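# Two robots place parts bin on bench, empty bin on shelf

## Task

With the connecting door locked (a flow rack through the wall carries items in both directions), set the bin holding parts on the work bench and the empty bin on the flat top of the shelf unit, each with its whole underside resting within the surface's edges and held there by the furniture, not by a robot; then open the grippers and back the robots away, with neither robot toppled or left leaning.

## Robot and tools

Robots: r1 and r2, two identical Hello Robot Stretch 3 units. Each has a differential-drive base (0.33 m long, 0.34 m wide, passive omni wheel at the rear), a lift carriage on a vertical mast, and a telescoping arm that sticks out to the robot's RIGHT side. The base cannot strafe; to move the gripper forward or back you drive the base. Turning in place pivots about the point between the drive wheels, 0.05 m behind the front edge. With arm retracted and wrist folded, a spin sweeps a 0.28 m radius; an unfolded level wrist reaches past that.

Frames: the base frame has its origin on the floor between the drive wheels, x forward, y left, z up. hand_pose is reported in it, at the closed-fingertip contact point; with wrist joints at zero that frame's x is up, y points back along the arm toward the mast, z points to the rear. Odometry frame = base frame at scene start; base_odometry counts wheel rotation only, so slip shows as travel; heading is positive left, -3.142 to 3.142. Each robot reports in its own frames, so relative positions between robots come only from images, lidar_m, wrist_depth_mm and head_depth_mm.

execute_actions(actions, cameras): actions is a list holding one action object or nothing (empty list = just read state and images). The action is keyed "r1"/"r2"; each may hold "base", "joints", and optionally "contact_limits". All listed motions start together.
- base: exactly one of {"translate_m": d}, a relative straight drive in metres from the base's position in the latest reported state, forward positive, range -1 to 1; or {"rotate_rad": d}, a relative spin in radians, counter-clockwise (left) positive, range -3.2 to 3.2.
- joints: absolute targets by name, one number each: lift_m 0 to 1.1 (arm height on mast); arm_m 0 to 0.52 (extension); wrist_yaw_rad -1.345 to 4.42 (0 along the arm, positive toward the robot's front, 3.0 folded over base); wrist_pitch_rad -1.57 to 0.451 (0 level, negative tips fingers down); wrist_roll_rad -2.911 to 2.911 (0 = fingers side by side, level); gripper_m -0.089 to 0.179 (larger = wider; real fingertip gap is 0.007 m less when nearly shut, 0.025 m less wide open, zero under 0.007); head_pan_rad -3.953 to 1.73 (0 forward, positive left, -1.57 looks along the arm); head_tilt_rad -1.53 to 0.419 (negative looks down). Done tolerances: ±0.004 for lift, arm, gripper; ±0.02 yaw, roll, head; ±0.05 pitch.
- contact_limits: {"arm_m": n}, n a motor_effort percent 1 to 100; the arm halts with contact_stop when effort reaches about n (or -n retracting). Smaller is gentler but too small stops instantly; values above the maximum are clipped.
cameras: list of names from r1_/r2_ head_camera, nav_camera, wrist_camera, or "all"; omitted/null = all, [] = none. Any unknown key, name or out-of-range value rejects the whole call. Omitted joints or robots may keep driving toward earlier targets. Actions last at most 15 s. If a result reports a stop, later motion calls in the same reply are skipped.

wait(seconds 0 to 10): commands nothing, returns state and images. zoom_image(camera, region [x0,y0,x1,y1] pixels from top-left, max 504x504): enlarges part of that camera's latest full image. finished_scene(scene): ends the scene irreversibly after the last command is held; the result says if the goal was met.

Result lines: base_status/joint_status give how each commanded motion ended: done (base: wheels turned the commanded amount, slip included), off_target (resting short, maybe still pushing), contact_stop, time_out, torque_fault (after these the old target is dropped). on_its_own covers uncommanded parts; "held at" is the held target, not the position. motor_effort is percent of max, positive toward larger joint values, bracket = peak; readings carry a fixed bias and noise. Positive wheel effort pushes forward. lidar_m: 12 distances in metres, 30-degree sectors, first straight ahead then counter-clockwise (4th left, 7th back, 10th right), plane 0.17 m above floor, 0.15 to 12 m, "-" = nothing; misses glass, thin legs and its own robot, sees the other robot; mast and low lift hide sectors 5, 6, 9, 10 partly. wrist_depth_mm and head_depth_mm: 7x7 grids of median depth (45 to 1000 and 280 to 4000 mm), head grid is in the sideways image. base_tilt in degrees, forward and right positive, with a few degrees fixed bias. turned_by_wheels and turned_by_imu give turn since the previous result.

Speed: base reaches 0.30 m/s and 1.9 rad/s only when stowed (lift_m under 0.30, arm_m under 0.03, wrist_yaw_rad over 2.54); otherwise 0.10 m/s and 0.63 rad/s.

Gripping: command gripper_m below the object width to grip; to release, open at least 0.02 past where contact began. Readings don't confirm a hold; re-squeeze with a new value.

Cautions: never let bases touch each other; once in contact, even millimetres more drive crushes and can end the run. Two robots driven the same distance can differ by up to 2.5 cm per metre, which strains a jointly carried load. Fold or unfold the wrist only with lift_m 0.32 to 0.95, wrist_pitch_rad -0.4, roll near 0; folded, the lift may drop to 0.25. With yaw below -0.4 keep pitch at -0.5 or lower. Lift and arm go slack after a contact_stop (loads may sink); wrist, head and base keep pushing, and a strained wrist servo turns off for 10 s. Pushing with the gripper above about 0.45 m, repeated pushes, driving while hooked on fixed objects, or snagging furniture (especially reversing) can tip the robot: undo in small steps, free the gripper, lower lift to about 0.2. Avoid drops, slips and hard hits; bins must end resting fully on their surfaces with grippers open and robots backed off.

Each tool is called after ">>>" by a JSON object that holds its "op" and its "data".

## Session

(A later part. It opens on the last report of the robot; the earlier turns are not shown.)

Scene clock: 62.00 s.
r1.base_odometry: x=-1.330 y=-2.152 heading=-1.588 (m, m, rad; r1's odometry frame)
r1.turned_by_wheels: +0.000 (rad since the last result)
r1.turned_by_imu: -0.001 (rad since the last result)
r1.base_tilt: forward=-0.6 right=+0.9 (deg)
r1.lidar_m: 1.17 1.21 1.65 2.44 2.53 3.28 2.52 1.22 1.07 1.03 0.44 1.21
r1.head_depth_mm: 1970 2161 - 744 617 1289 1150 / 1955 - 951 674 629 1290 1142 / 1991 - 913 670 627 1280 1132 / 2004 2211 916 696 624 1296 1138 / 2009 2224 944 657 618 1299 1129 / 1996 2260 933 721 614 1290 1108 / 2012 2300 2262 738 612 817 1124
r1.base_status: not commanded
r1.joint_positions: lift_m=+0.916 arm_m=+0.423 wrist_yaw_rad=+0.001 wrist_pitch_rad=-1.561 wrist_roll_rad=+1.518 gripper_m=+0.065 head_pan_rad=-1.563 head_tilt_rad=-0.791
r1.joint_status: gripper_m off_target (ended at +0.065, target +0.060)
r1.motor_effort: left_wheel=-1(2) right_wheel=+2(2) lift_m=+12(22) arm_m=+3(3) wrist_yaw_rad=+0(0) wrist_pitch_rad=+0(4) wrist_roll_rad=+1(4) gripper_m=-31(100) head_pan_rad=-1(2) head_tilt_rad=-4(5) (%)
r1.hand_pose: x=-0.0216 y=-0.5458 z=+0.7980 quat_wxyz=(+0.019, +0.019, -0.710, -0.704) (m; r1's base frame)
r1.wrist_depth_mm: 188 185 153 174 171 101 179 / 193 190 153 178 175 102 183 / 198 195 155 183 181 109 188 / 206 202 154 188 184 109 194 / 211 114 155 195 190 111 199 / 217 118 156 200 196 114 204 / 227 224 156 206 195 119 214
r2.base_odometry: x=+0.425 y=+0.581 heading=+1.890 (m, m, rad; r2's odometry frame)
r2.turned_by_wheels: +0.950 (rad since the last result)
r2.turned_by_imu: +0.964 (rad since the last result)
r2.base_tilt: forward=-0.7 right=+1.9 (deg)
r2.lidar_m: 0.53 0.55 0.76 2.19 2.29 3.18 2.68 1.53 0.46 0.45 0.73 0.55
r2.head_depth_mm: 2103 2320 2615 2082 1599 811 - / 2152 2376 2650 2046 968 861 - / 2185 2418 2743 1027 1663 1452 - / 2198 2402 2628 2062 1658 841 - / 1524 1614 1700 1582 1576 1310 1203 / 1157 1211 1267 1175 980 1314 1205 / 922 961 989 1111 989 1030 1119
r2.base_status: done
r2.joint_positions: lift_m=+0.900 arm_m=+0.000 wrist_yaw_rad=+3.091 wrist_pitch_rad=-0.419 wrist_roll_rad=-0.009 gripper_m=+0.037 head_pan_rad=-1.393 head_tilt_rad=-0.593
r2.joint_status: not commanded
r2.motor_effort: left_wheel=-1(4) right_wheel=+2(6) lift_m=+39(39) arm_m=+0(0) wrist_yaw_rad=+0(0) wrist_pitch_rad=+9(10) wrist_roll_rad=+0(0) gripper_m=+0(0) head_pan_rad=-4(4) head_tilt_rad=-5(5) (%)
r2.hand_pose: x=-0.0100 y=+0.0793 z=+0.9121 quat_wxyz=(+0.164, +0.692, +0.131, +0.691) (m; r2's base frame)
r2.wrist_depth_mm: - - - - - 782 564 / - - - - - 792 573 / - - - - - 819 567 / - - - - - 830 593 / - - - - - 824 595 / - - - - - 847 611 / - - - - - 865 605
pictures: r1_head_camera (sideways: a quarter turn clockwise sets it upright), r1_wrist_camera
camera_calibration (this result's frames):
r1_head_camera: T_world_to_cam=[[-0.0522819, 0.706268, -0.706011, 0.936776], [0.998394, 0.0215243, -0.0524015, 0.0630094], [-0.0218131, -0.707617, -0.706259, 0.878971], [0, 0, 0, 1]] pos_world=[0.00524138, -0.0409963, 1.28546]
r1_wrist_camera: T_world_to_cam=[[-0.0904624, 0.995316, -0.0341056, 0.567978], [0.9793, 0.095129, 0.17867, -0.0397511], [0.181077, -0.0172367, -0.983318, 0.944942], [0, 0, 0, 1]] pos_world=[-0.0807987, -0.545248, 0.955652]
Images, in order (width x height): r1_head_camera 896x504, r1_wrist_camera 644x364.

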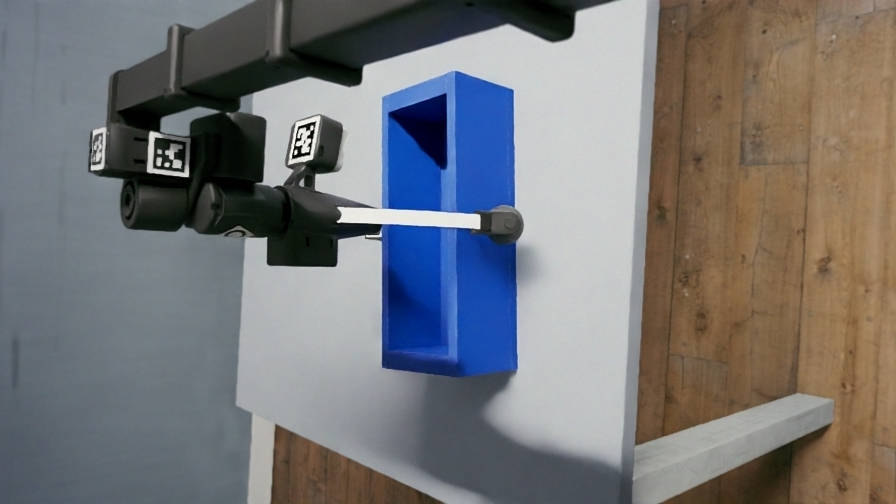

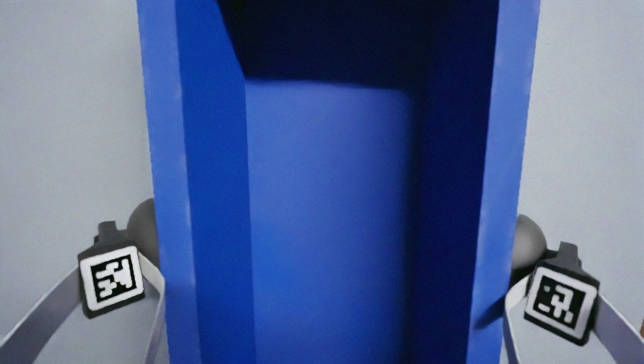

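>>> {"op": "execute_actions", "data": {"actions": [{"r1":{"joints":{"gripper_m":0.179,"lift_m":0.945}},"r2":{"joints":{"wrist_yaw_rad":0.0,"head_pan_rad":-1.57,"head_tilt_rad":-0.9}}}], "cameras": []}}

>>> {"op": "execute_actions", "data": {"actions": [{"r1":{"joints":{"gripper_m":0.06}}}], "cameras": ["r1_head_camera","r1_wrist_camera","r2_head_camera"]}}

Scene clock: 66.13 s.
r1.base_odometry: x=-1.330 y=-2.152 heading=-1.588 (m, m, rad; r1's odometry frame)
r1.turned_by_wheels: +0.000 (rad since the last result)
r1.turned_by_imu: -0.001 (rad since the last result)
r1.base_tilt: forward=-0.7 right=+1.0 (deg)
r1.lidar_m: 1.17 1.21 1.66 2.44 2.53 3.28 2.51 1.23 1.07 1.03 0.44 1.21
r1.head_depth_mm: 1969 - 899 766 633 1297 1147 / 1912 2331 931 674 630 1286 1150 / 1938 - 920 673 626 1276 1139 / 1993 2222 931 683 623 1298 1139 / 1983 2255 937 664 617 1292 1125 / 1980 2242 931 720 613 1293 1103 / 2010 2286 2269 738 611 811 1119
r1.base_status: not commanded
r1.joint_positions: lift_m=+0.945 arm_m=+0.423 wrist_yaw_rad=+0.001 wrist_pitch_rad=-1.556 wrist_roll_rad=+1.518 gripper_m=+0.179 head_pan_rad=-1.563 head_tilt_rad=-0.791
r1.joint_status: all done
r1.motor_effort: left_wheel=+0(1) right_wheel=+1(2) lift_m=+36(41) arm_m=+3(3) wrist_yaw_rad=+0(1) wrist_pitch_rad=-3(4) wrist_roll_rad=+1(1) gripper_m=+1(88) head_pan_rad=-2(2) head_tilt_rad=-5(4) (%)
r1.hand_pose: x=-0.0216 y=-0.5472 z=+0.8268 quat_wxyz=(+0.020, +0.019, -0.712, -0.702) (m; r1's base frame)
r1.wrist_depth_mm: 212 212 151 198 194 202 202 / 218 218 154 203 200 207 208 / 226 223 157 209 196 213 212 / 232 229 160 216 191 220 219 / 239 235 162 222 187 226 225 / - 244 166 228 183 233 - / 255 252 194 234 179 240 244
r2.base_odometry: x=+0.425 y=+0.581 heading=+1.890 (m, m, rad; r2's odometry frame)
r2.turned_by_wheels: +0.000 (rad since the last result)
r2.turned_by_imu: +0.000 (rad since the last result)
r2.base_tilt: forward=-0.6 right=+2.0 (deg)
r2.lidar_m: 0.53 0.55 0.76 2.19 2.29 3.16 2.68 1.53 0.46 0.45 0.73 0.55
r2.head_depth_mm: 2309 2308 1884 - - - 1090 / 2336 2311 1838 1665 - 1178 1130 / 2341 2314 929 - - 1182 1136 / 2332 2358 989 1542 1370 1234 1120 / 2373 2339 966 903 1373 1232 1099 / 2055 2023 985 883 1383 1239 1111 / 1392 1429 989 889 1326 1218 1113
r2.base_status: not commanded
r2.joint_positions: lift_m=+0.900 arm_m=+0.000 wrist_yaw_rad=+0.003 wrist_pitch_rad=-0.419 wrist_roll_rad=-0.009 gripper_m=+0.037 head_pan_rad=-1.563 head_tilt_rad=-0.888
r2.joint_status: all done
r2.motor_effort: left_wheel=-1(2) right_wheel=+2(2) lift_m=+39(39) arm_m=+0(0) wrist_yaw_rad=-2(3) wrist_pitch_rad=+9(10) wrist_roll_rad=+0(0) gripper_m=+0(0) head_pan_rad=-4(28) head_tilt_rad=-8(34) (%)
r2.hand_pose: x=-0.0208 y=-0.3690 z=+0.9121 quat_wxyz=(+0.695, +0.149, -0.688, -0.146) (m; r2's base frame)
r2.wrist_depth_mm: 708 - - - - - - / 717 - - - - - - / 701 - - - - - - / 693 689 699 639 - - - / 583 583 570 - - - - / 669 906 - - - - - / 491 531 - 549 495 - -
pictures: none
No camera images: the call's "cameras" was empty. Leave "cameras" out to get every camera's image.

Scene clock: 67.80 s.
r1.base_odometry: x=-1.330 y=-2.152 heading=-1.588 (m, m, rad; r1's odometry frame)
r1.turned_by_wheels: +0.000 (rad since the last result)
r1.turned_by_imu: +0.000 (rad since the last result)
r1.base_tilt: forward=-0.7 right=+1.0 (deg)
r1.lidar_m: 1.17 1.21 1.65 2.44 2.53 3.30 2.51 1.23 1.07 1.03 0.44 1.21
r1.head_depth_mm: 1955 - 904 766 633 1294 1151 / 1910 2331 928 671 629 1285 1143 / 1951 - 919 666 626 1280 1137 / 1982 2213 919 665 623 1299 1137 / 2001 2232 941 660 618 1286 1133 / 2015 2234 928 721 613 1291 1109 / 1986 2309 2255 737 609 811 1120
r1.base_status: not commanded
r1.joint_positions: lift_m=+0.945 arm_m=+0.423 wrist_yaw_rad=+0.001 wrist_pitch_rad=-1.554 wrist_roll_rad=+1.518 gripper_m=+0.061 head_pan_rad=-1.563 head_tilt_rad=-0.791
r1.joint_status: all done
r1.motor_effort: left_wheel=+0(0) right_wheel=+2(1) lift_m=+36(36) arm_m=+2(2) wrist_yaw_rad=+0(0) wrist_pitch_rad=-4(5) wrist_roll_rad=+1(1) gripper_m=-21(98) head_pan_rad=-2(2) head_tilt_rad=-5(4) (%)
r1.hand_pose: x=-0.0216 y=-0.5477 z=+0.8268 quat_wxyz=(+0.020, +0.019, -0.713, -0.701) (m; r1's base frame)
r1.wrist_depth_mm: 213 211 146 194 190 126 202 / 219 217 148 199 195 206 206 / 225 222 151 205 201 212 212 / 230 229 154 210 199 219 220 / 237 236 157 217 195 225 225 / 247 - 160 223 191 - 233 / 254 252 175 231 186 243 -
r2.base_odometry: x=+0.425 y=+0.581 heading=+1.890 (m, m, rad; r2's odometry frame)
r2.turned_by_wheels: +0.000 (rad since the last result)
r2.turned_by_imu: +0.000 (rad since the last result)
r2.base_tilt: forward=-0.7 right=+2.0 (deg)
r2.lidar_m: 0.53 0.55 0.76 2.20 2.29 3.18 2.68 1.53 0.46 0.45 0.73 0.55
r2.head_depth_mm: 2318 2270 1875 - - - 1091 / 2336 2316 1837 1665 - 1175 1128 / 2355 2337 930 - - 1185 1141 / 2327 2370 987 1546 1377 1231 1121 / 2343 2369 967 899 1367 1234 1102 / 2022 2027 986 884 1382 1237 1095 / 1387 1434 985 884 1343 1217 1104
r2.base_status: not commanded
r2.joint_positions: lift_m=+0.900 arm_m=+0.000 wrist_yaw_rad=+0.003 wrist_pitch_rad=-0.419 wrist_roll_rad=-0.009 gripper_m=+0.037 head_pan_rad=-1.563 head_tilt_rad=-0.888
r2.joint_status: not commanded
r2.motor_effort: left_wheel=-1(1) right_wheel=+2(2) lift_m=+39(39) arm_m=+0(0) wrist_yaw_rad=-2(1) wrist_pitch_rad=+10(9) wrist_roll_rad=+0(0) gripper_m=+0(0) head_pan_rad=-5(4) head_tilt_rad=-7(7) (%)
r2.hand_pose: x=-0.0208 y=-0.3690 z=+0.9121 quat_wxyz=(+0.695, +0.149, -0.688, -0.146) (m; r2's base frame)
r2.wrist_depth_mm: 705 - - - - - - / 723 - - - - - - / 691 - - - - - - / 675 682 696 662 - - - / 567 569 565 - - - - / 661 903 - - - - - / 486 531 - 552 498 - -
pictures: r1_head_camera (sideways: a quarter turn clockwise sets it upright), r1_wrist_camera, r2_head_camera (sideways: a quarter turn clockwise sets it upright)
camera_calibration (this result's frames):
r1_head_camera: T_world_to_cam=[[-0.0522819, 0.706268, -0.706011, 0.936776], [0.998394, 0.0215243, -0.0524015, 0.0630094], [-0.0218131, -0.707617, -0.706259, 0.878971], [0, 0, 0, 1]] pos_world=[0.00524138, -0.0409963, 1.28546]
r1_wrist_camera: T_world_to_cam=[[-0.0908991, 0.994988, -0.0416753, 0.576999], [0.979257, 0.0969151, 0.177943, -0.0431318], [0.18109, -0.0246359, -0.983158, 0.969044], [0, 0, 0, 1]] pos_world=[-0.0807986, -0.546054, 0.984445]
r2_head_camera: T_world_to_cam=[[0.0154782, 0.799302, -0.600731, 0.803947], [0.999397, 0.00631561, 0.0341533, -0.0498332], [0.0310928, -0.600897, -0.798721, 0.996453], [0, 0, 0, 1]] pos_world=[0.00637705, -0.0435158, 1.28055]
Images, in order (width x height): r1_head_camera 896x504, r1_wrist_camera 644x364, r2_head_camera 896x504.

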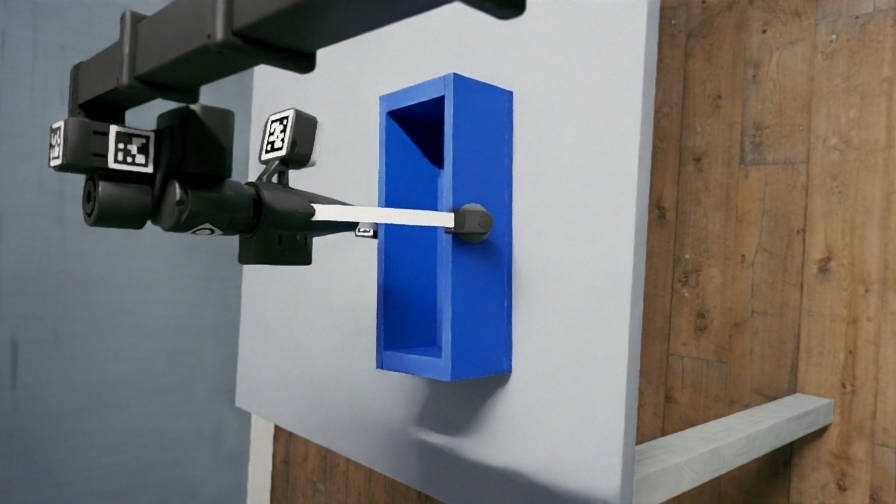

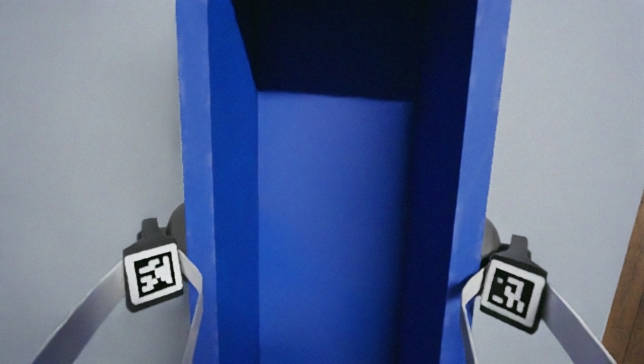

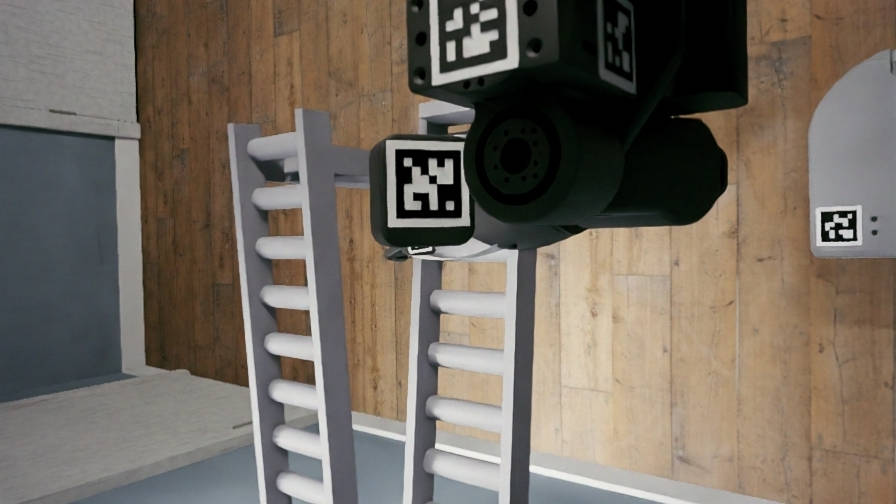

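>>> {"op": "execute_actions", "data": {"actions": [{"r1":{"joints":{"lift_m":1.0,"gripper_m":0.04}},"r2":{"joints":{"wrist_pitch_rad":-1.55,"wrist_roll_rad":1.57,"gripper_m":0.179,"lift_m":1.0}}}], "cameras": []}}

>>> {"op": "execute_actions", "data": {"actions": [{"r1":{"base":{"rotate_rad":-0.10},"joints":{"arm_m":0.1,"wrist_roll_rad":1.57}}}], "cameras": ["r1_head_camera"]}}

>>> {"op": "execute_actions", "data": {"actions": [{"r1":{"base":{"translate_m":-1.0}}}], "cameras": []}}

>>> {"op": "execute_actions", "data": {"actions": [{"r1":{"base":{"translate_m":-1.0},"joints":{"head_pan_rad":-2.4,"head_tilt_rad":-0.7}}}], "cameras": ["r1_head_camera"]}}

Scene clock: 70.23 s.
r1.base_odometry: x=-1.330 y=-2.152 heading=-1.588 (m, m, rad; r1's odometry frame)
r1.turned_by_wheels: +0.000 (rad since the last result)
r1.turned_by_imu: -0.001 (rad since the last result)
r1.base_tilt: forward=-0.7 right=+0.9 (deg)
r1.lidar_m: 1.17 1.21 1.66 2.44 2.53 3.30 2.52 1.23 1.07 1.03 0.44 1.21
r1.head_depth_mm: - 2271 973 745 633 1289 1147 / - 2259 965 631 629 1279 1142 / - - 954 629 625 1281 1135 / 1992 2181 944 629 623 1296 1139 / 2000 2248 940 624 618 1292 1135 / 1994 2248 933 699 614 1290 1104 / 2013 2298 2257 735 611 813 1114
r1.base_status: not commanded
r1.joint_positions: lift_m=+1.000 arm_m=+0.423 wrist_yaw_rad=+0.001 wrist_pitch_rad=-1.554 wrist_roll_rad=+1.518 gripper_m=+0.048 head_pan_rad=-1.563 head_tilt_rad=-0.791
r1.joint_status: gripper_m off_target (ended at +0.048, target +0.040); the others done
r1.on_its_own: gripper_m is held at +0.047, not at your +0.040, by its stall guard, which is still easing
r1.motor_effort: left_wheel=+0(0) right_wheel=+1(1) lift_m=+37(38) arm_m=+2(2) wrist_yaw_rad=+0(0) wrist_pitch_rad=-4(4) wrist_roll_rad=+1(0) gripper_m=-23(99) head_pan_rad=-2(2) head_tilt_rad=-4(5) (%)
r1.hand_pose: x=-0.0216 y=-0.5477 z=+0.8817 quat_wxyz=(+0.020, +0.019, -0.713, -0.701) (m; r1's base frame)
r1.wrist_depth_mm: 266 262 147 193 190 126 254 / 272 270 149 197 194 258 261 / 279 279 151 204 201 264 267 / 289 286 154 210 199 273 - / 301 293 157 217 194 280 - / 305 - 184 223 189 - - / 316 313 164 229 186 301 -
r2.base_odometry: x=+0.425 y=+0.581 heading=+1.890 (m, m, rad; r2's odometry frame)
r2.turned_by_wheels: +0.000 (rad since the last result)
r2.turned_by_imu: +0.000 (rad since the last result)
r2.base_tilt: forward=-0.6 right=+2.1 (deg)
r2.lidar_m: 0.53 0.55 0.76 2.19 2.28 3.21 2.68 1.53 0.46 0.45 0.74 0.55
r2.head_depth_mm: 2309 2457 - - - 1182 1091 / 2338 2467 - - - 1183 1131 / 2341 2402 - - - - - / 2312 2342 985 1546 - 1188 1126 / 2337 2356 966 903 1370 1230 1103 / 2045 2041 986 884 1377 1238 1103 / 1396 1436 985 889 1327 1221 1108
r2.base_status: not commanded
r2.joint_positions: lift_m=+1.000 arm_m=+0.000 wrist_yaw_rad=+0.003 wrist_pitch_rad=-1.541 wrist_roll_rad=+1.566 gripper_m=+0.179 head_pan_rad=-1.563 head_tilt_rad=-0.888
r2.joint_status: all done
r2.motor_effort: left_wheel=-1(1) right_wheel=+2(2) lift_m=+39(42) arm_m=+0(0) wrist_yaw_rad=-2(1) wrist_pitch_rad=-5(9) wrist_roll_rad=+2(3) gripper_m=+0(86) head_pan_rad=-4(4) head_tilt_rad=-7(8) (%)
r2.hand_pose: x=-0.0216 y=-0.1280 z=+0.8815 quat_wxyz=(+0.003, +0.002, -0.717, -0.697) (m; r2's base frame)
r2.wrist_depth_mm: 973 970 975 993 993 - - / 996 975 - - - - - / 467 - - - - - - / 464 - - - - - - / 470 - - - - - - / 476 - - - - - - / - - - - - 941 949
pictures: none
No camera images: the call's "cameras" was empty. Leave "cameras" out to get every camera's image.

Scene clock: 73.83 s.
r1.base_odometry: x=-1.330 y=-2.152 heading=-1.688 (m, m, rad; r1's odometry frame)
r1.turned_by_wheels: -0.100 (rad since the last result)
r1.turned_by_imu: -0.100 (rad since the last result)
r1.base_tilt: forward=-0.7 right=+1.0 (deg)
r1.lidar_m: 1.17 1.19 1.51 2.44 2.47 3.17 2.51 1.23 1.11 1.03 0.44 1.25
r1.head_depth_mm: 2012 - - - - 422 385 / 2024 - - - 427 454 387 / 2003 2180 - - - 453 390 / 2010 2226 947 784 431 451 738 / 1988 2205 941 748 616 449 396 / 1972 2212 934 739 616 447 399 / 1950 2211 924 738 611 392 1062
r1.base_status: done
r1.joint_positions: lift_m=+1.000 arm_m=+0.100 wrist_yaw_rad=+0.001 wrist_pitch_rad=-1.554 wrist_roll_rad=+1.566 gripper_m=+0.064 head_pan_rad=-1.563 head_tilt_rad=-0.791
r1.joint_status: all done
r1.on_its_own: gripper_m is held at +0.063, not at your +0.040, by its stall guard, which is not easing now
r1.motor_effort: left_wheel=+1(7) right_wheel=-1(9) lift_m=+37(37) arm_m=-2(3) wrist_yaw_rad=+0(1) wrist_pitch_rad=-4(4) wrist_roll_rad=+2(4) gripper_m=-20(24) head_pan_rad=-3(2) head_tilt_rad=-5(5) (%)
r1.hand_pose: x=-0.0216 y=-0.2252 z=+0.8817 quat_wxyz=(+0.002, +0.002, -0.713, -0.701) (m; r1's base frame)
r1.wrist_depth_mm: 267 263 145 195 190 126 920 / 274 273 148 199 197 952 965 / 281 281 151 205 202 126 985 / 289 289 154 211 199 - - / 299 298 158 217 194 - - / 305 - 160 224 190 - - / 320 314 186 230 186 - -
r2.base_odometry: x=+0.425 y=+0.581 heading=+1.890 (m, m, rad; r2's odometry frame)
r2.turned_by_wheels: +0.000 (rad since the last result)
r2.turned_by_imu: +0.000 (rad since the last result)
r2.base_tilt: forward=-0.6 right=+2.0 (deg)
r2.lidar_m: 0.53 0.55 0.76 2.19 2.29 3.18 2.68 1.53 0.46 0.45 0.74 0.55
r2.head_depth_mm: 2340 2427 - - - 1177 1094 / 2321 2463 - - - 1187 1125 / 2340 2406 - - - - - / 2356 2338 986 1547 - 1189 1127 / 2356 2350 972 902 1374 1229 1107 / 2034 2036 986 884 1373 1233 1110 / 1388 1426 987 891 1331 1222 1106
r2.base_status: not commanded
r2.joint_positions: lift_m=+1.000 arm_m=+0.000 wrist_yaw_rad=+0.003 wrist_pitch_rad=-1.541 wrist_roll_rad=+1.566 gripper_m=+0.179 head_pan_rad=-1.563 head_tilt_rad=-0.888
r2.joint_status: not commanded
r2.motor_effort: left_wheel=-1(0) right_wheel=+2(2) lift_m=+39(38) arm_m=+0(0) wrist_yaw_rad=-2(1) wrist_pitch_rad=-5(5) wrist_roll_rad=+3(2) gripper_m=+0(0) head_pan_rad=-5(4) head_tilt_rad=-7(8) (%)
r2.hand_pose: x=-0.0216 y=-0.1280 z=+0.8815 quat_wxyz=(+0.003, +0.002, -0.717, -0.697) (m; r2's base frame)
r2.wrist_depth_mm: 946 952 949 969 949 - - / 956 972 - - - - - / 469 - - - - - - / 470 - - - - - - / 470 - - - - - - / 469 - - - - - - / - - - - - 937 935
pictures: r1_head_camera (sideways: a quarter turn clockwise sets it upright)
camera_calibration (this result's frames):
r1_head_camera: T_world_to_cam=[[-0.0522818, 0.706268, -0.706011, 0.936776], [0.998394, 0.0215242, -0.0524015, 0.0630094], [-0.0218132, -0.707617, -0.706259, 0.878971], [0, 0, 0, 1]] pos_world=[0.00524137, -0.0409963, 1.28546]
Images, in order (width x height): r1_head_camera 896x504.

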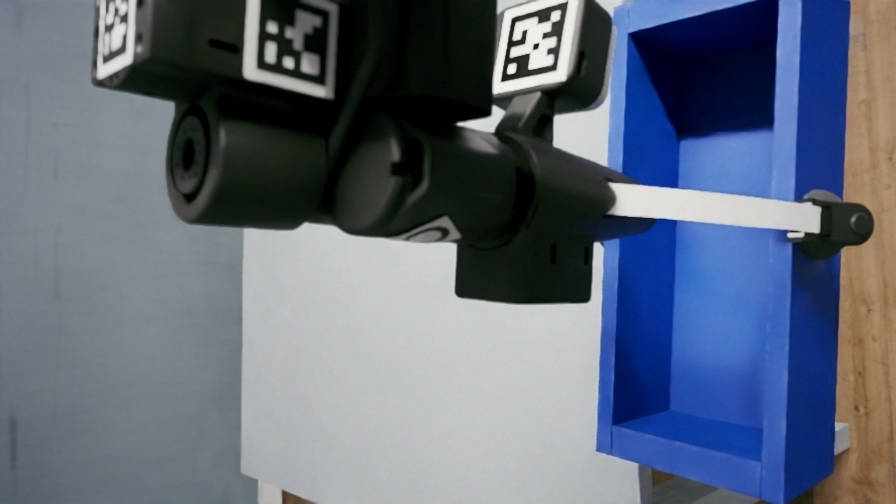

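Scene clock: 84.77 s.
r1.base_odometry: x=-1.214 y=-1.159 heading=-1.688 (m, m, rad; r1's odometry frame)
r1.turned_by_wheels: +0.000 (rad since the last result)
r1.turned_by_imu: -0.001 (rad since the last result)
r1.base_tilt: forward=-0.7 right=+1.0 (deg)
r1.lidar_m: 2.17 2.20 2.51 2.34 2.37 2.32 2.16 1.53 0.51 0.50 1.15 1.32
r1.head_depth_mm: 2089 - - - - 423 394 / 2100 - - - 428 454 387 / 2100 2277 - - - 453 391 / 2087 2284 945 788 432 451 735 / 2071 2307 939 732 661 450 396 / 2056 2257 932 714 656 447 400 / 2055 2204 921 702 660 391 1062
r1.base_status: done
r1.joint_positions: lift_m=+1.000 arm_m=+0.100 wrist_yaw_rad=+0.001 wrist_pitch_rad=-1.554 wrist_roll_rad=+1.566 gripper_m=+0.064 head_pan_rad=-1.563 head_tilt_rad=-0.791
r1.joint_status: not commanded
r1.on_its_own: gripper_m is held at +0.063, not at your +0.040, by its stall guard, which is not easing now
r1.motor_effort: left_wheel=+2(3) right_wheel=-1(6) lift_m=+37(37) arm_m=-1(2) wrist_yaw_rad=+0(0) wrist_pitch_rad=-4(4) wrist_roll_rad=+2(2) gripper_m=-20(20) head_pan_rad=-2(2) head_tilt_rad=-5(4) (%)
r1.hand_pose: x=-0.0216 y=-0.2252 z=+0.8817 quat_wxyz=(+0.002, +0.002, -0.713, -0.701) (m; r1's base frame)
r1.wrist_depth_mm: 285 973 146 194 190 126 918 / 285 486 148 198 195 960 947 / 284 - 152 206 200 126 986 / 296 - 154 211 199 - - / 301 - 157 217 195 - - / 310 - 159 224 191 - - / 317 - 185 230 187 - -
r2.base_odometry: x=+0.425 y=+0.581 heading=+1.890 (m, m, rad; r2's odometry frame)
r2.turned_by_wheels: +0.000 (rad since the last result)
r2.turned_by_imu: +0.001 (rad since the last result)
r2.base_tilt: forward=-0.6 right=+2.1 (deg)
r2.lidar_m: 0.53 0.55 0.76 2.20 2.29 3.18 2.68 1.53 0.46 0.45 0.73 0.54
r2.head_depth_mm: 2309 2447 - - - 1183 1096 / 2331 2484 - - - 1190 1130 / 2338 2413 - - - - - / 2347 2352 990 1544 - 1195 1128 / 2348 2367 966 902 1376 1235 1102 / 2059 2027 986 887 1385 1239 1109 / 1385 1424 990 889 1334 1231 1105
r2.base_status: not commanded
r2.joint_positions: lift_m=+1.000 arm_m=+0.000 wrist_yaw_rad=+0.003 wrist_pitch_rad=-1.541 wrist_roll_rad=+1.566 gripper_m=+0.179 head_pan_rad=-1.563 head_tilt_rad=-0.888
r2.joint_status: not commanded
r2.motor_effort: left_wheel=-1(1) right_wheel=+2(2) lift_m=+39(38) arm_m=+0(0) wrist_yaw_rad=-1(1) wrist_pitch_rad=-5(5) wrist_roll_rad=+3(3) gripper_m=+0(0) head_pan_rad=-4(4) head_tilt_rad=-8(7) (%)
r2.hand_pose: x=-0.0216 y=-0.1280 z=+0.8815 quat_wxyz=(+0.003, +0.002, -0.717, -0.697) (m; r2's base frame)
r2.wrist_depth_mm: 954 953 928 981 954 - - / 956 955 - - - - - / 468 - - - - - - / 467 - - - - - - / 467 - - - - - - / 477 - - - - - - / - - - - - 916 905
pictures: none
No camera images: the call's "cameras" was empty. Leave "cameras" out to get every camera's image.

Scene clock: 95.73 s.
r1.base_odometry: x=-1.097 y=-0.166 heading=-1.688 (m, m, rad; r1's odometry frame)
r1.turned_by_wheels: +0.000 (rad since the last result)
r1.turned_by_imu: -0.001 (rad since the last result)
r1.base_tilt: forward=-0.7 right=+1.0 (deg)
r1.lidar_m: 2.30 3.25 2.40 2.24 1.83 1.24 1.16 0.64 0.65 2.54 1.46 0.99
r1.head_depth_mm: 999 1095 1216 1275 - - - / 1065 1169 1396 - - - 1161 / 1147 1256 1511 - - 1287 1176 / 1236 1379 - - - 1272 1169 / 1343 1508 1632 - 1118 408 430 / 1446 1617 - - 1271 449 366 / 1576 1785 - - - 424 410
r1.base_status: done
r1.joint_positions: lift_m=+1.000 arm_m=+0.100 wrist_yaw_rad=+0.001 wrist_pitch_rad=-1.554 wrist_roll_rad=+1.566 gripper_m=+0.064 head_pan_rad=-2.393 head_tilt_rad=-0.705
r1.joint_status: all done
r1.on_its_own: gripper_m is held at +0.063, not at your +0.040, by its stall guard, which is not easing now
r1.motor_effort: left_wheel=+1(3) right_wheel=-1(6) lift_m=+37(37) arm_m=-2(2) wrist_yaw_rad=+1(1) wrist_pitch_rad=-4(4) wrist_roll_rad=+2(2) gripper_m=-20(20) head_pan_rad=-2(29) head_tilt_rad=+3(15) (%)
r1.hand_pose: x=-0.0216 y=-0.2252 z=+0.8817 quat_wxyz=(+0.002, +0.002, -0.713, -0.701) (m; r1's base frame)
r1.wrist_depth_mm: - - 146 194 191 126 936 / - - 148 200 196 944 948 / - - 151 204 200 125 971 / - - 154 211 199 - - / - - 157 219 194 - - / - - 160 224 190 - - / - - 186 231 187 - -
r2.base_odometry: x=+0.425 y=+0.581 heading=+1.890 (m, m, rad; r2's odometry frame)
r2.turned_by_wheels: +0.000 (rad since the last result)
r2.turned_by_imu: +0.001 (rad since the last result)
r2.base_tilt: forward=-0.6 right=+1.9 (deg)
r2.lidar_m: 0.53 0.55 0.76 2.19 2.30 3.18 2.68 1.53 0.46 0.45 0.74 0.54
r2.head_depth_mm: 2367 2463 - - - 1177 1097 / 2293 2459 - - - 1191 1125 / 2323 2471 - - - - - / 2333 2307 984 1535 - 1188 1120 / 2322 2384 968 902 1369 1228 1101 / 2043 2023 985 884 1382 1234 1109 / 1390 1433 984 890 1333 1226 1105
r2.base_status: not commanded
r2.joint_positions: lift_m=+1.000 arm_m=+0.000 wrist_yaw_rad=+0.003 wrist_pitch_rad=-1.541 wrist_roll_rad=+1.566 gripper_m=+0.179 head_pan_rad=-1.563 head_tilt_rad=-0.888
r2.joint_status: not commanded
r2.motor_effort: left_wheel=-1(1) right_wheel=+2(2) lift_m=+39(38) arm_m=+0(0) wrist_yaw_rad=-1(1) wrist_pitch_rad=-5(5) wrist_roll_rad=+2(3) gripper_m=+1(0) head_pan_rad=-5(4) head_tilt_rad=-8(8) (%)
r2.hand_pose: x=-0.0216 y=-0.1280 z=+0.8815 quat_wxyz=(+0.003, +0.002, -0.717, -0.697) (m; r2's base frame)
r2.wrist_depth_mm: 941 967 959 975 980 - - / 948 965 - - - - - / 469 - - - - - - / 462 - - - - - - / 469 - - - - - - / 479 - - - - - - / - - - - - 909 957
pictures: r1_head_camera (sideways: a quarter turn clockwise sets it upright)
camera_calibration (this result's frames):
r1_head_camera: T_world_to_cam=[[0.439642, 0.472483, -0.763856, 1.00916], [0.686537, -0.725132, -0.0533901, 0.0662046], [-0.579122, -0.500942, -0.643175, 0.800317], [0, 0, 0, 1]] pos_world=[-0.025641, -0.0278926, 1.28913]
Images, in order (width x height): r1_head_camera 896x504.

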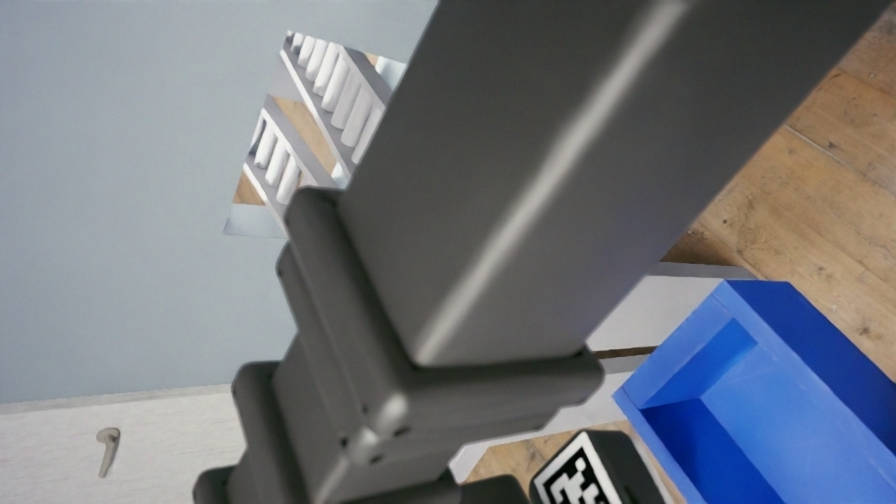

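>>> {"op": "execute_actions", "data": {"actions": [{"r1":{"base":{"translate_m":-0.65},"joints":{"head_pan_rad":-1.57,"head_tilt_rad":-0.9}}}], "cameras": []}}

>>> {"op": "execute_actions", "data": {"actions": [{"r1":{"base":{"rotate_rad":0.10}}}], "cameras": ["r1_head_camera","r1_wrist_camera"]}}

Scene clock: 103.33 s.
r1.base_odometry: x=-1.021 y=+0.480 heading=-1.688 (m, m, rad; r1's odometry frame)
r1.turned_by_wheels: +0.000 (rad since the last result)
r1.turned_by_imu: -0.001 (rad since the last result)
r1.base_tilt: forward=-0.7 right=+0.9 (deg)
r1.lidar_m: 2.96 3.44 2.33 2.18 0.80 0.54 0.50 0.51 0.66 0.73 0.48 1.59
r1.head_depth_mm: - - - - 435 399 1106 / 1637 - - - 474 451 1113 / 2194 - - - 475 448 1111 / 2300 2493 1840 - 473 451 1106 / 2286 2465 1832 804 471 445 1105 / 2242 2440 1088 792 460 408 1102 / 2237 2450 1988 1583 1353 381 1093
r1.base_status: done
r1.joint_positions: lift_m=+1.000 arm_m=+0.100 wrist_yaw_rad=+0.001 wrist_pitch_rad=-1.554 wrist_roll_rad=+1.566 gripper_m=+0.064 head_pan_rad=-1.577 head_tilt_rad=-0.889
r1.joint_status: all done
r1.on_its_own: gripper_m is held at +0.063, not at your +0.040, by its stall guard, which is not easing now
r1.motor_effort: left_wheel=+1(3) right_wheel=-1(6) lift_m=+37(37) arm_m=-2(2) wrist_yaw_rad=+0(0) wrist_pitch_rad=-4(4) wrist_roll_rad=+2(2) gripper_m=-20(20) head_pan_rad=+3(29) head_tilt_rad=-6(25) (%)
r1.hand_pose: x=-0.0216 y=-0.2252 z=+0.8817 quat_wxyz=(+0.002, +0.002, -0.713, -0.701) (m; r1's base frame)
r1.wrist_depth_mm: 360 977 146 195 190 126 907 / - - 149 199 196 962 941 / - - 151 206 201 126 965 / - 965 154 212 199 - - / 391 364 157 216 195 - - / 402 - 160 224 190 - - / 415 408 186 231 186 - -
r2.base_odometry: x=+0.425 y=+0.581 heading=+1.890 (m, m, rad; r2's odometry frame)
r2.turned_by_wheels: +0.000 (rad since the last result)
r2.turned_by_imu: +0.000 (rad since the last result)
r2.base_tilt: forward=-0.5 right=+2.0 (deg)
r2.lidar_m: 0.53 0.55 0.76 2.20 2.29 3.18 2.68 1.53 0.46 0.45 0.74 0.54
r2.head_depth_mm: 2328 2443 - - - 1179 1086 / 2336 2462 - - - 1191 1133 / 2328 2406 - - - - - / 2316 2349 987 1541 - 1189 1124 / 2354 2345 964 900 1384 1230 1100 / 2044 2055 989 886 1382 1241 1104 / 1386 1424 985 889 1331 1218 1111
r2.base_status: not commanded
r2.joint_positions: lift_m=+1.000 arm_m=+0.000 wrist_yaw_rad=+0.003 wrist_pitch_rad=-1.541 wrist_roll_rad=+1.566 gripper_m=+0.179 head_pan_rad=-1.563 head_tilt_rad=-0.888
r2.joint_status: not commanded
r2.motor_effort: left_wheel=-1(1) right_wheel=+2(2) lift_m=+39(38) arm_m=+0(0) wrist_yaw_rad=-1(1) wrist_pitch_rad=-5(5) wrist_roll_rad=+3(2) gripper_m=+0(1) head_pan_rad=-5(4) head_tilt_rad=-8(8) (%)
r2.hand_pose: x=-0.0216 y=-0.1280 z=+0.8815 quat_wxyz=(+0.003, +0.002, -0.717, -0.697) (m; r2's base frame)
r2.wrist_depth_mm: 957 970 976 980 969 - - / 962 975 - - - - - / 470 - - - - - - / 471 - - - - - - / 477 - - - - - - / 469 - - - - - - / - - - - - 900 916
pictures: none
No camera images: the call's "cameras" was empty. Leave "cameras" out to get every camera's image.

Scene clock: 104.27 s.
r1.base_odometry: x=-1.021 y=+0.480 heading=-1.588 (m, m, rad; r1's odometry frame)
r1.turned_by_wheels: +0.100 (rad since the last result)
r1.turned_by_imu: +0.099 (rad since the last result)
r1.base_tilt: forward=-0.7 right=+0.9 (deg)
r1.lidar_m: 2.96 3.10 2.26 1.94 0.71 0.52 0.50 0.52 0.72 0.48 0.48 1.59
r1.head_depth_mm: - - - - 435 399 1119 / 2171 - - - 475 450 1113 / 2205 - - - 474 449 1111 / 2292 2465 1885 - 473 451 1106 / 2295 2487 1082 802 471 444 1103 / 2299 2483 1978 801 460 408 1099 / 2299 2426 1968 1644 1350 383 1099
r1.base_status: done
r1.joint_positions: lift_m=+1.000 arm_m=+0.100 wrist_yaw_rad=+0.001 wrist_pitch_rad=-1.554 wrist_roll_rad=+1.566 gripper_m=+0.064 head_pan_rad=-1.577 head_tilt_rad=-0.889
r1.joint_status: not commanded
r1.on_its_own: gripper_m is held at +0.063, not at your +0.040, by its stall guard, which is not easing now
r1.motor_effort: left_wheel=-1(5) right_wheel=+3(6) lift_m=+37(37) arm_m=-2(2) wrist_yaw_rad=+0(0) wrist_pitch_rad=-4(4) wrist_roll_rad=+2(2) gripper_m=-20(20) head_pan_rad=+3(2) head_tilt_rad=-6(5) (%)
r1.hand_pose: x=-0.0216 y=-0.2252 z=+0.8817 quat_wxyz=(+0.002, +0.002, -0.713, -0.701) (m; r1's base frame)
r1.wrist_depth_mm: 978 375 146 195 191 126 919 / - - 148 198 196 963 949 / - - 151 205 202 126 982 / 380 708 154 212 200 - - / 384 376 157 218 195 - - / 454 - 160 225 190 - - / - - 187 231 186 - -
r2.base_odometry: x=+0.425 y=+0.581 heading=+1.890 (m, m, rad; r2's odometry frame)
r2.turned_by_wheels: +0.000 (rad since the last result)
r2.turned_by_imu: +0.000 (rad since the last result)
r2.base_tilt: forward=-0.8 right=+1.9 (deg)
r2.lidar_m: 0.53 0.55 0.76 2.20 2.29 3.16 2.68 1.53 0.46 0.45 0.73 0.54
r2.head_depth_mm: 2318 2452 - - - 1186 1087 / 2309 2470 - - - 1190 1131 / 2333 2440 - - - - - / 2343 2331 987 1535 - 1192 1128 / 2358 2392 970 903 1385 1236 1103 / 2063 2044 984 885 1383 1246 1110 / 1392 1431 980 890 1334 1225 1111
r2.base_status: not commanded
r2.joint_positions: lift_m=+1.000 arm_m=+0.000 wrist_yaw_rad=+0.003 wrist_pitch_rad=-1.541 wrist_roll_rad=+1.566 gripper_m=+0.179 head_pan_rad=-1.563 head_tilt_rad=-0.888
r2.joint_status: not commanded
r2.motor_effort: left_wheel=+0(0) right_wheel=+2(2) lift_m=+39(39) arm_m=+0(0) wrist_yaw_rad=-2(2) wrist_pitch_rad=-5(5) wrist_roll_rad=+3(3) gripper_m=+0(0) head_pan_rad=-5(4) head_tilt_rad=-7(7) (%)
r2.hand_pose: x=-0.0216 y=-0.1280 z=+0.8815 quat_wxyz=(+0.003, +0.002, -0.717, -0.697) (m; r2's base frame)
r2.wrist_depth_mm: 968 990 - 948 963 - - / 950 979 - - - - - / 467 - - - - - - / 463 - - - - - - / 470 - - - - - - / 477 - - - - - - / - - - - - 902 939
pictures: r1_head_camera (sideways: a quarter turn clockwise sets it upright), r1_wrist_camera
camera_calibration (this result's frames):
r1_head_camera: T_world_to_cam=[[-0.0420028, 0.772792, -0.633267, 0.841923], [0.998629, 0.012654, -0.0507941, 0.0609087], [-0.0312399, -0.634533, -0.772264, 0.964865], [0, 0, 0, 1]] pos_world=[0.00468025, -0.039164, 1.28139]
r1_wrist_camera: T_world_to_cam=[[-0.0429461, 0.998204, -0.0417648, 0.260165], [0.982644, 0.0497538, 0.178707, -0.0953978], [0.180464, -0.0333652, -0.983016, 1.0289], [0, 0, 0, 1]] pos_world=[-0.0807633, -0.220622, 1.03933]
Images, in order (width x height): r1_head_camera 896x504, r1_wrist_camera 644x364.

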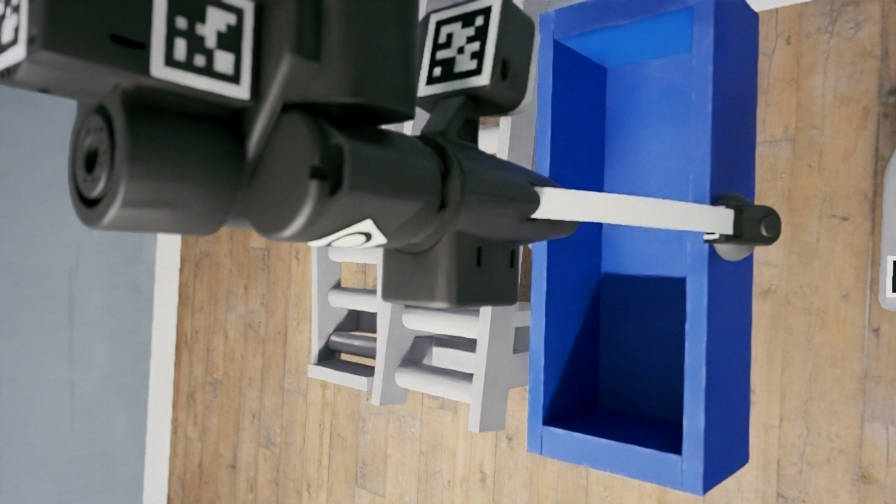

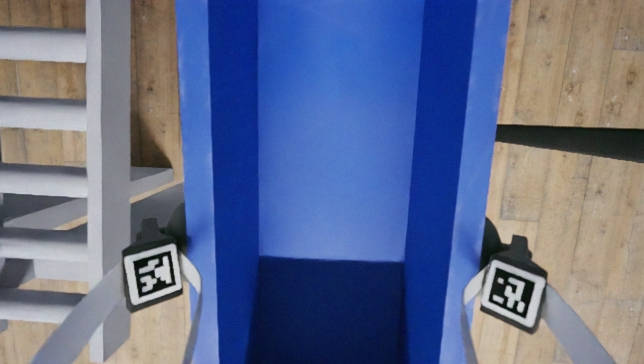

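>>> {"op": "execute_actions", "data": {"actions": [{"r1":{"joints":{"arm_m":0.405,"lift_m":0.93}}}], "cameras": ["r1_head_camera","r1_wrist_camera"]}}

Scene clock: 108.87 s.
r1.base_odometry: x=-1.021 y=+0.480 heading=-1.588 (m, m, rad; r1's odometry frame)
r1.turned_by_wheels: +0.000 (rad since the last result)
r1.turned_by_imu: -0.001 (rad since the last result)
r1.base_tilt: forward=-0.7 right=+1.0 (deg)
r1.lidar_m: 2.96 3.10 2.26 1.94 0.72 0.52 0.50 0.52 0.72 0.48 0.48 1.59
r1.head_depth_mm: 1447 - 1026 935 1321 1243 1120 / - 2069 1058 674 1396 1259 1115 / - - 875 678 1405 1257 1111 / 2281 2523 882 718 1407 1241 1117 / 2279 2483 1045 709 1182 1222 1107 / 2300 2463 1974 737 1375 1232 1099 / 2282 2466 1973 1643 1400 1230 1099
r1.base_status: not commanded
r1.joint_positions: lift_m=+0.930 arm_m=+0.405 wrist_yaw_rad=+0.000 wrist_pitch_rad=-1.554 wrist_roll_rad=+1.567 gripper_m=+0.064 head_pan_rad=-1.577 head_tilt_rad=-0.889
r1.joint_status: all done
r1.on_its_own: gripper_m is held at +0.063, not at your +0.040, by its stall guard, which is not easing now
r1.motor_effort: left_wheel=-1(1) right_wheel=+3(3) lift_m=+24(34) arm_m=+2(2) wrist_yaw_rad=+0(0) wrist_pitch_rad=-4(4) wrist_roll_rad=+2(2) gripper_m=-20(20) head_pan_rad=+2(3) head_tilt_rad=-5(6) (%)
r1.hand_pose: x=-0.0215 y=-0.5297 z=+0.8123 quat_wxyz=(+0.002, +0.001, -0.713, -0.701) (m; r1's base frame)
r1.wrist_depth_mm: 348 337 146 193 191 126 862 / 946 944 149 199 195 122 - / 386 384 151 205 202 124 - / 386 386 154 211 200 954 930 / 401 394 157 218 195 983 986 / 420 - 160 223 191 - - / 407 411 163 232 186 - -
r2.base_odometry: x=+0.425 y=+0.581 heading=+1.890 (m, m, rad; r2's odometry frame)
r2.turned_by_wheels: +0.000 (rad since the last result)
r2.turned_by_imu: +0.000 (rad since the last result)
r2.base_tilt: forward=-0.7 right=+1.9 (deg)
r2.lidar_m: 0.53 0.55 0.76 2.19 2.29 3.18 2.67 1.53 0.46 0.45 0.73 0.55
r2.head_depth_mm: 2309 2449 - - - 1180 1093 / 2310 2457 - - - 1190 1125 / 2341 2418 - - - - - / 2362 2352 987 1545 - 1189 1120 / 2354 2387 969 903 1363 1233 1103 / 2064 2034 988 886 1375 1240 1101 / 1384 1422 988 890 1336 1220 1107
r2.base_status: not commanded
r2.joint_positions: lift_m=+1.000 arm_m=+0.000 wrist_yaw_rad=+0.003 wrist_pitch_rad=-1.541 wrist_roll_rad=+1.566 gripper_m=+0.179 head_pan_rad=-1.563 head_tilt_rad=-0.888
r2.joint_status: not commanded
r2.motor_effort: left_wheel=-1(1) right_wheel=+2(2) lift_m=+38(38) arm_m=+0(0) wrist_yaw_rad=-1(2) wrist_pitch_rad=-5(5) wrist_roll_rad=+3(3) gripper_m=+0(0) head_pan_rad=-5(4) head_tilt_rad=-8(7) (%)
r2.hand_pose: x=-0.0216 y=-0.1280 z=+0.8815 quat_wxyz=(+0.003, +0.002, -0.717, -0.697) (m; r2's base frame)
r2.wrist_depth_mm: 949 964 963 976 951 - - / 979 942 - - - - - / 470 - - - - - - / 468 - - - - - - / 473 - - - - - - / 480 - - - - - - / - - - - - 936 930
pictures: r1_head_camera (sideways: a quarter turn clockwise sets it upright), r1_wrist_camera
camera_calibration (this result's frames):
r1_head_camera: T_world_to_cam=[[-0.0420019, 0.772956, -0.633067, 0.841663], [0.998629, 0.0126674, -0.0507892, 0.0609023], [-0.0312385, -0.634333, -0.772429, 0.965079], [0, 0, 0, 1]] pos_world=[0.0046803, -0.0391587, 1.28138]
r1_wrist_camera: T_world_to_cam=[[-0.0414268, 0.998268, -0.0417686, 0.561327], [0.982716, 0.0482592, 0.178719, -0.0686562], [0.180425, -0.0336429, -0.983013, 0.950349], [0, 0, 0, 1]] pos_world=[-0.0807434, -0.525069, 0.969922]
Images, in order (width x height): r1_head_camera 896x504, r1_wrist_camera 644x364.

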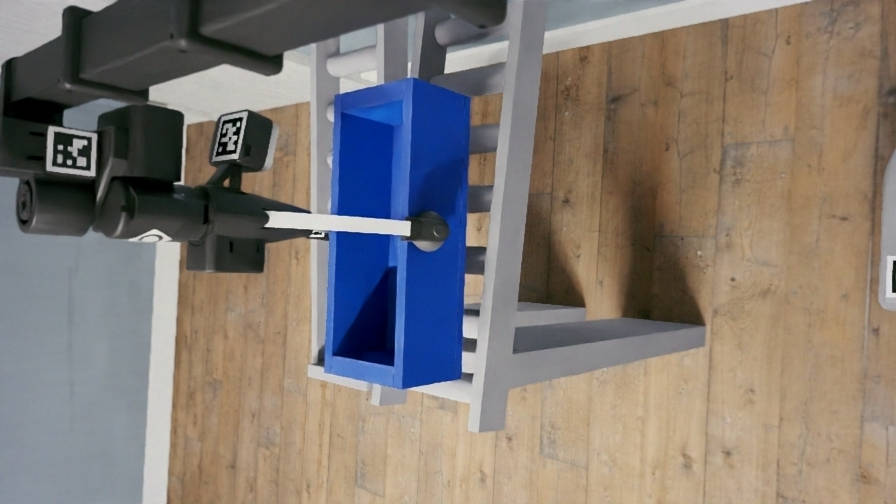

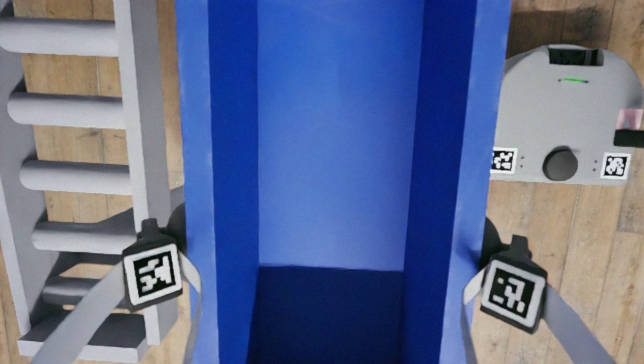

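>>> {"op": "execute_actions", "data": {"actions": [{"r1":{"joints":{"arm_m":0.423,"lift_m":0.895}}}], "cameras": ["r1_head_camera","r1_wrist_camera"]}}

>>> {"op": "zoom_image", "data": {"camera": "r1_head_camera", "region": [280, 0, 600, 450]}}

Scene clock: 110.47 s.
r1.base_odometry: x=-1.021 y=+0.480 heading=-1.588 (m, m, rad; r1's odometry frame)
r1.turned_by_wheels: +0.000 (rad since the last result)
r1.turned_by_imu: +0.000 (rad since the last result)
r1.base_tilt: forward=-0.7 right=+1.0 (deg)
r1.lidar_m: 2.95 3.09 2.26 1.94 0.71 0.52 0.50 0.52 0.72 0.48 0.48 1.59
r1.head_depth_mm: 1534 - - 1505 1370 1259 1119 / 2173 - 1060 734 1416 1256 1115 / 2186 - 1036 715 1402 1244 1113 / 2253 2506 1039 708 1398 1240 1113 / 2275 2480 1072 707 1184 1226 1103 / 2290 2494 1993 743 1384 1234 1098 / 2299 2438 1955 1647 1405 1223 1097
r1.base_status: not commanded
r1.joint_positions: lift_m=+0.895 arm_m=+0.423 wrist_yaw_rad=+0.000 wrist_pitch_rad=-1.554 wrist_roll_rad=+1.567 gripper_m=+0.064 head_pan_rad=-1.577 head_tilt_rad=-0.889
r1.joint_status: all done
r1.on_its_own: gripper_m is held at +0.063, not at your +0.040, by its stall guard, which is not easing now
r1.motor_effort: left_wheel=-2(2) right_wheel=+2(3) lift_m=+23(26) arm_m=+2(4) wrist_yaw_rad=+0(1) wrist_pitch_rad=-4(4) wrist_roll_rad=+1(1) gripper_m=-20(20) head_pan_rad=+3(2) head_tilt_rad=-6(6) (%)
r1.hand_pose: x=-0.0215 y=-0.5477 z=+0.7773 quat_wxyz=(+0.002, +0.001, -0.713, -0.701) (m; r1's base frame)
r1.wrist_depth_mm: 307 302 146 195 191 126 846 / 908 905 149 201 196 123 - / 927 326 151 205 200 125 - / 348 347 154 212 200 923 926 / 366 362 156 218 195 948 934 / 385 - 160 223 191 - 973 / 382 379 164 231 185 - -
r2.base_odometry: x=+0.425 y=+0.581 heading=+1.890 (m, m, rad; r2's odometry frame)
r2.turned_by_wheels: +0.000 (rad since the last result)
r2.turned_by_imu: +0.000 (rad since the last result)
r2.base_tilt: forward=-0.7 right=+2.0 (deg)
r2.lidar_m: 0.53 0.55 0.76 2.19 2.29 3.17 2.68 1.53 0.46 0.45 0.74 0.54
r2.head_depth_mm: 2332 2481 - - - 1182 1087 / 2336 2454 - - - 1190 1127 / 2355 2401 - - - - - / 2347 2330 986 1538 - 1194 1126 / 2309 2332 965 904 1375 1234 1098 / 2048 2035 990 884 1376 1242 1106 / 1387 1433 989 885 1334 1220 1107
r2.base_status: not commanded
r2.joint_positions: lift_m=+1.000 arm_m=+0.000 wrist_yaw_rad=+0.003 wrist_pitch_rad=-1.541 wrist_roll_rad=+1.566 gripper_m=+0.179 head_pan_rad=-1.563 head_tilt_rad=-0.888
r2.joint_status: not commanded
r2.motor_effort: left_wheel=-1(1) right_wheel=+2(2) lift_m=+39(39) arm_m=+0(0) wrist_yaw_rad=-1(1) wrist_pitch_rad=-5(5) wrist_roll_rad=+3(3) gripper_m=+0(1) head_pan_rad=-5(4) head_tilt_rad=-7(8) (%)
r2.hand_pose: x=-0.0216 y=-0.1280 z=+0.8815 quat_wxyz=(+0.003, +0.002, -0.717, -0.697) (m; r2's base frame)
r2.wrist_depth_mm: 946 972 945 - 968 - - / 982 942 - - - - - / 463 - - - - - - / 468 - - - - - - / 472 - - - - - - / 478 - - - - - - / - - - - - 941 933
pictures: r1_head_camera (sideways: a quarter turn clockwise sets it upright), r1_wrist_camera
camera_calibration (this result's frames):
r1_head_camera: T_world_to_cam=[[-0.0420019, 0.772956, -0.633068, 0.841663], [0.998629, 0.0126674, -0.0507892, 0.0609023], [-0.0312385, -0.634333, -0.772429, 0.965079], [0, 0, 0, 1]] pos_world=[0.0046803, -0.0391587, 1.28138]
r1_wrist_camera: T_world_to_cam=[[-0.0414267, 0.998268, -0.0417686, 0.577836], [0.982716, 0.0482591, 0.178719, -0.0615329], [0.180425, -0.0336429, -0.983013, 0.915341], [0, 0, 0, 1]] pos_world=[-0.0807434, -0.543071, 0.934925]
Images, in order (width x height): r1_head_camera 896x504, r1_wrist_camera 644x364.

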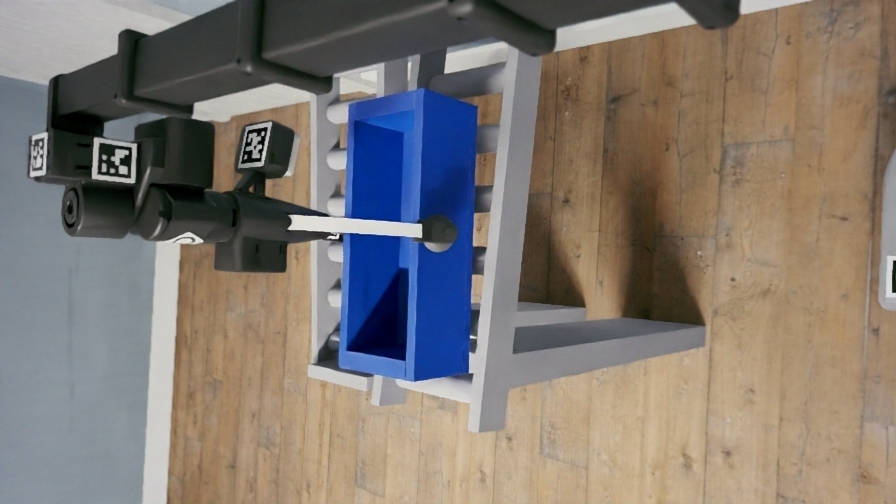

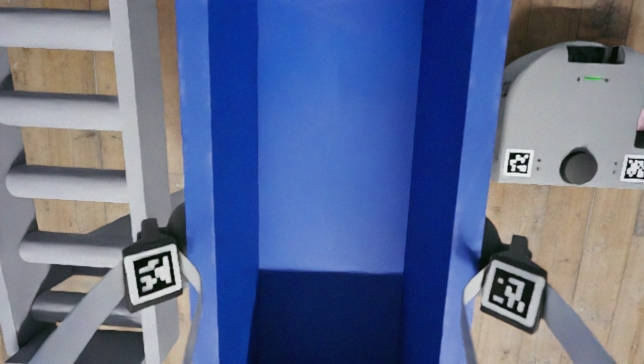

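Region (280, 0, 600, 450) of r1_head_camera's 896x504 image, scaled by 1.120, with more detail than that image has; it fills the left 358 columns of this view, and the rest is white.

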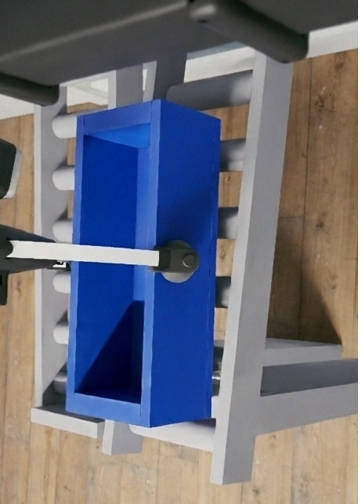

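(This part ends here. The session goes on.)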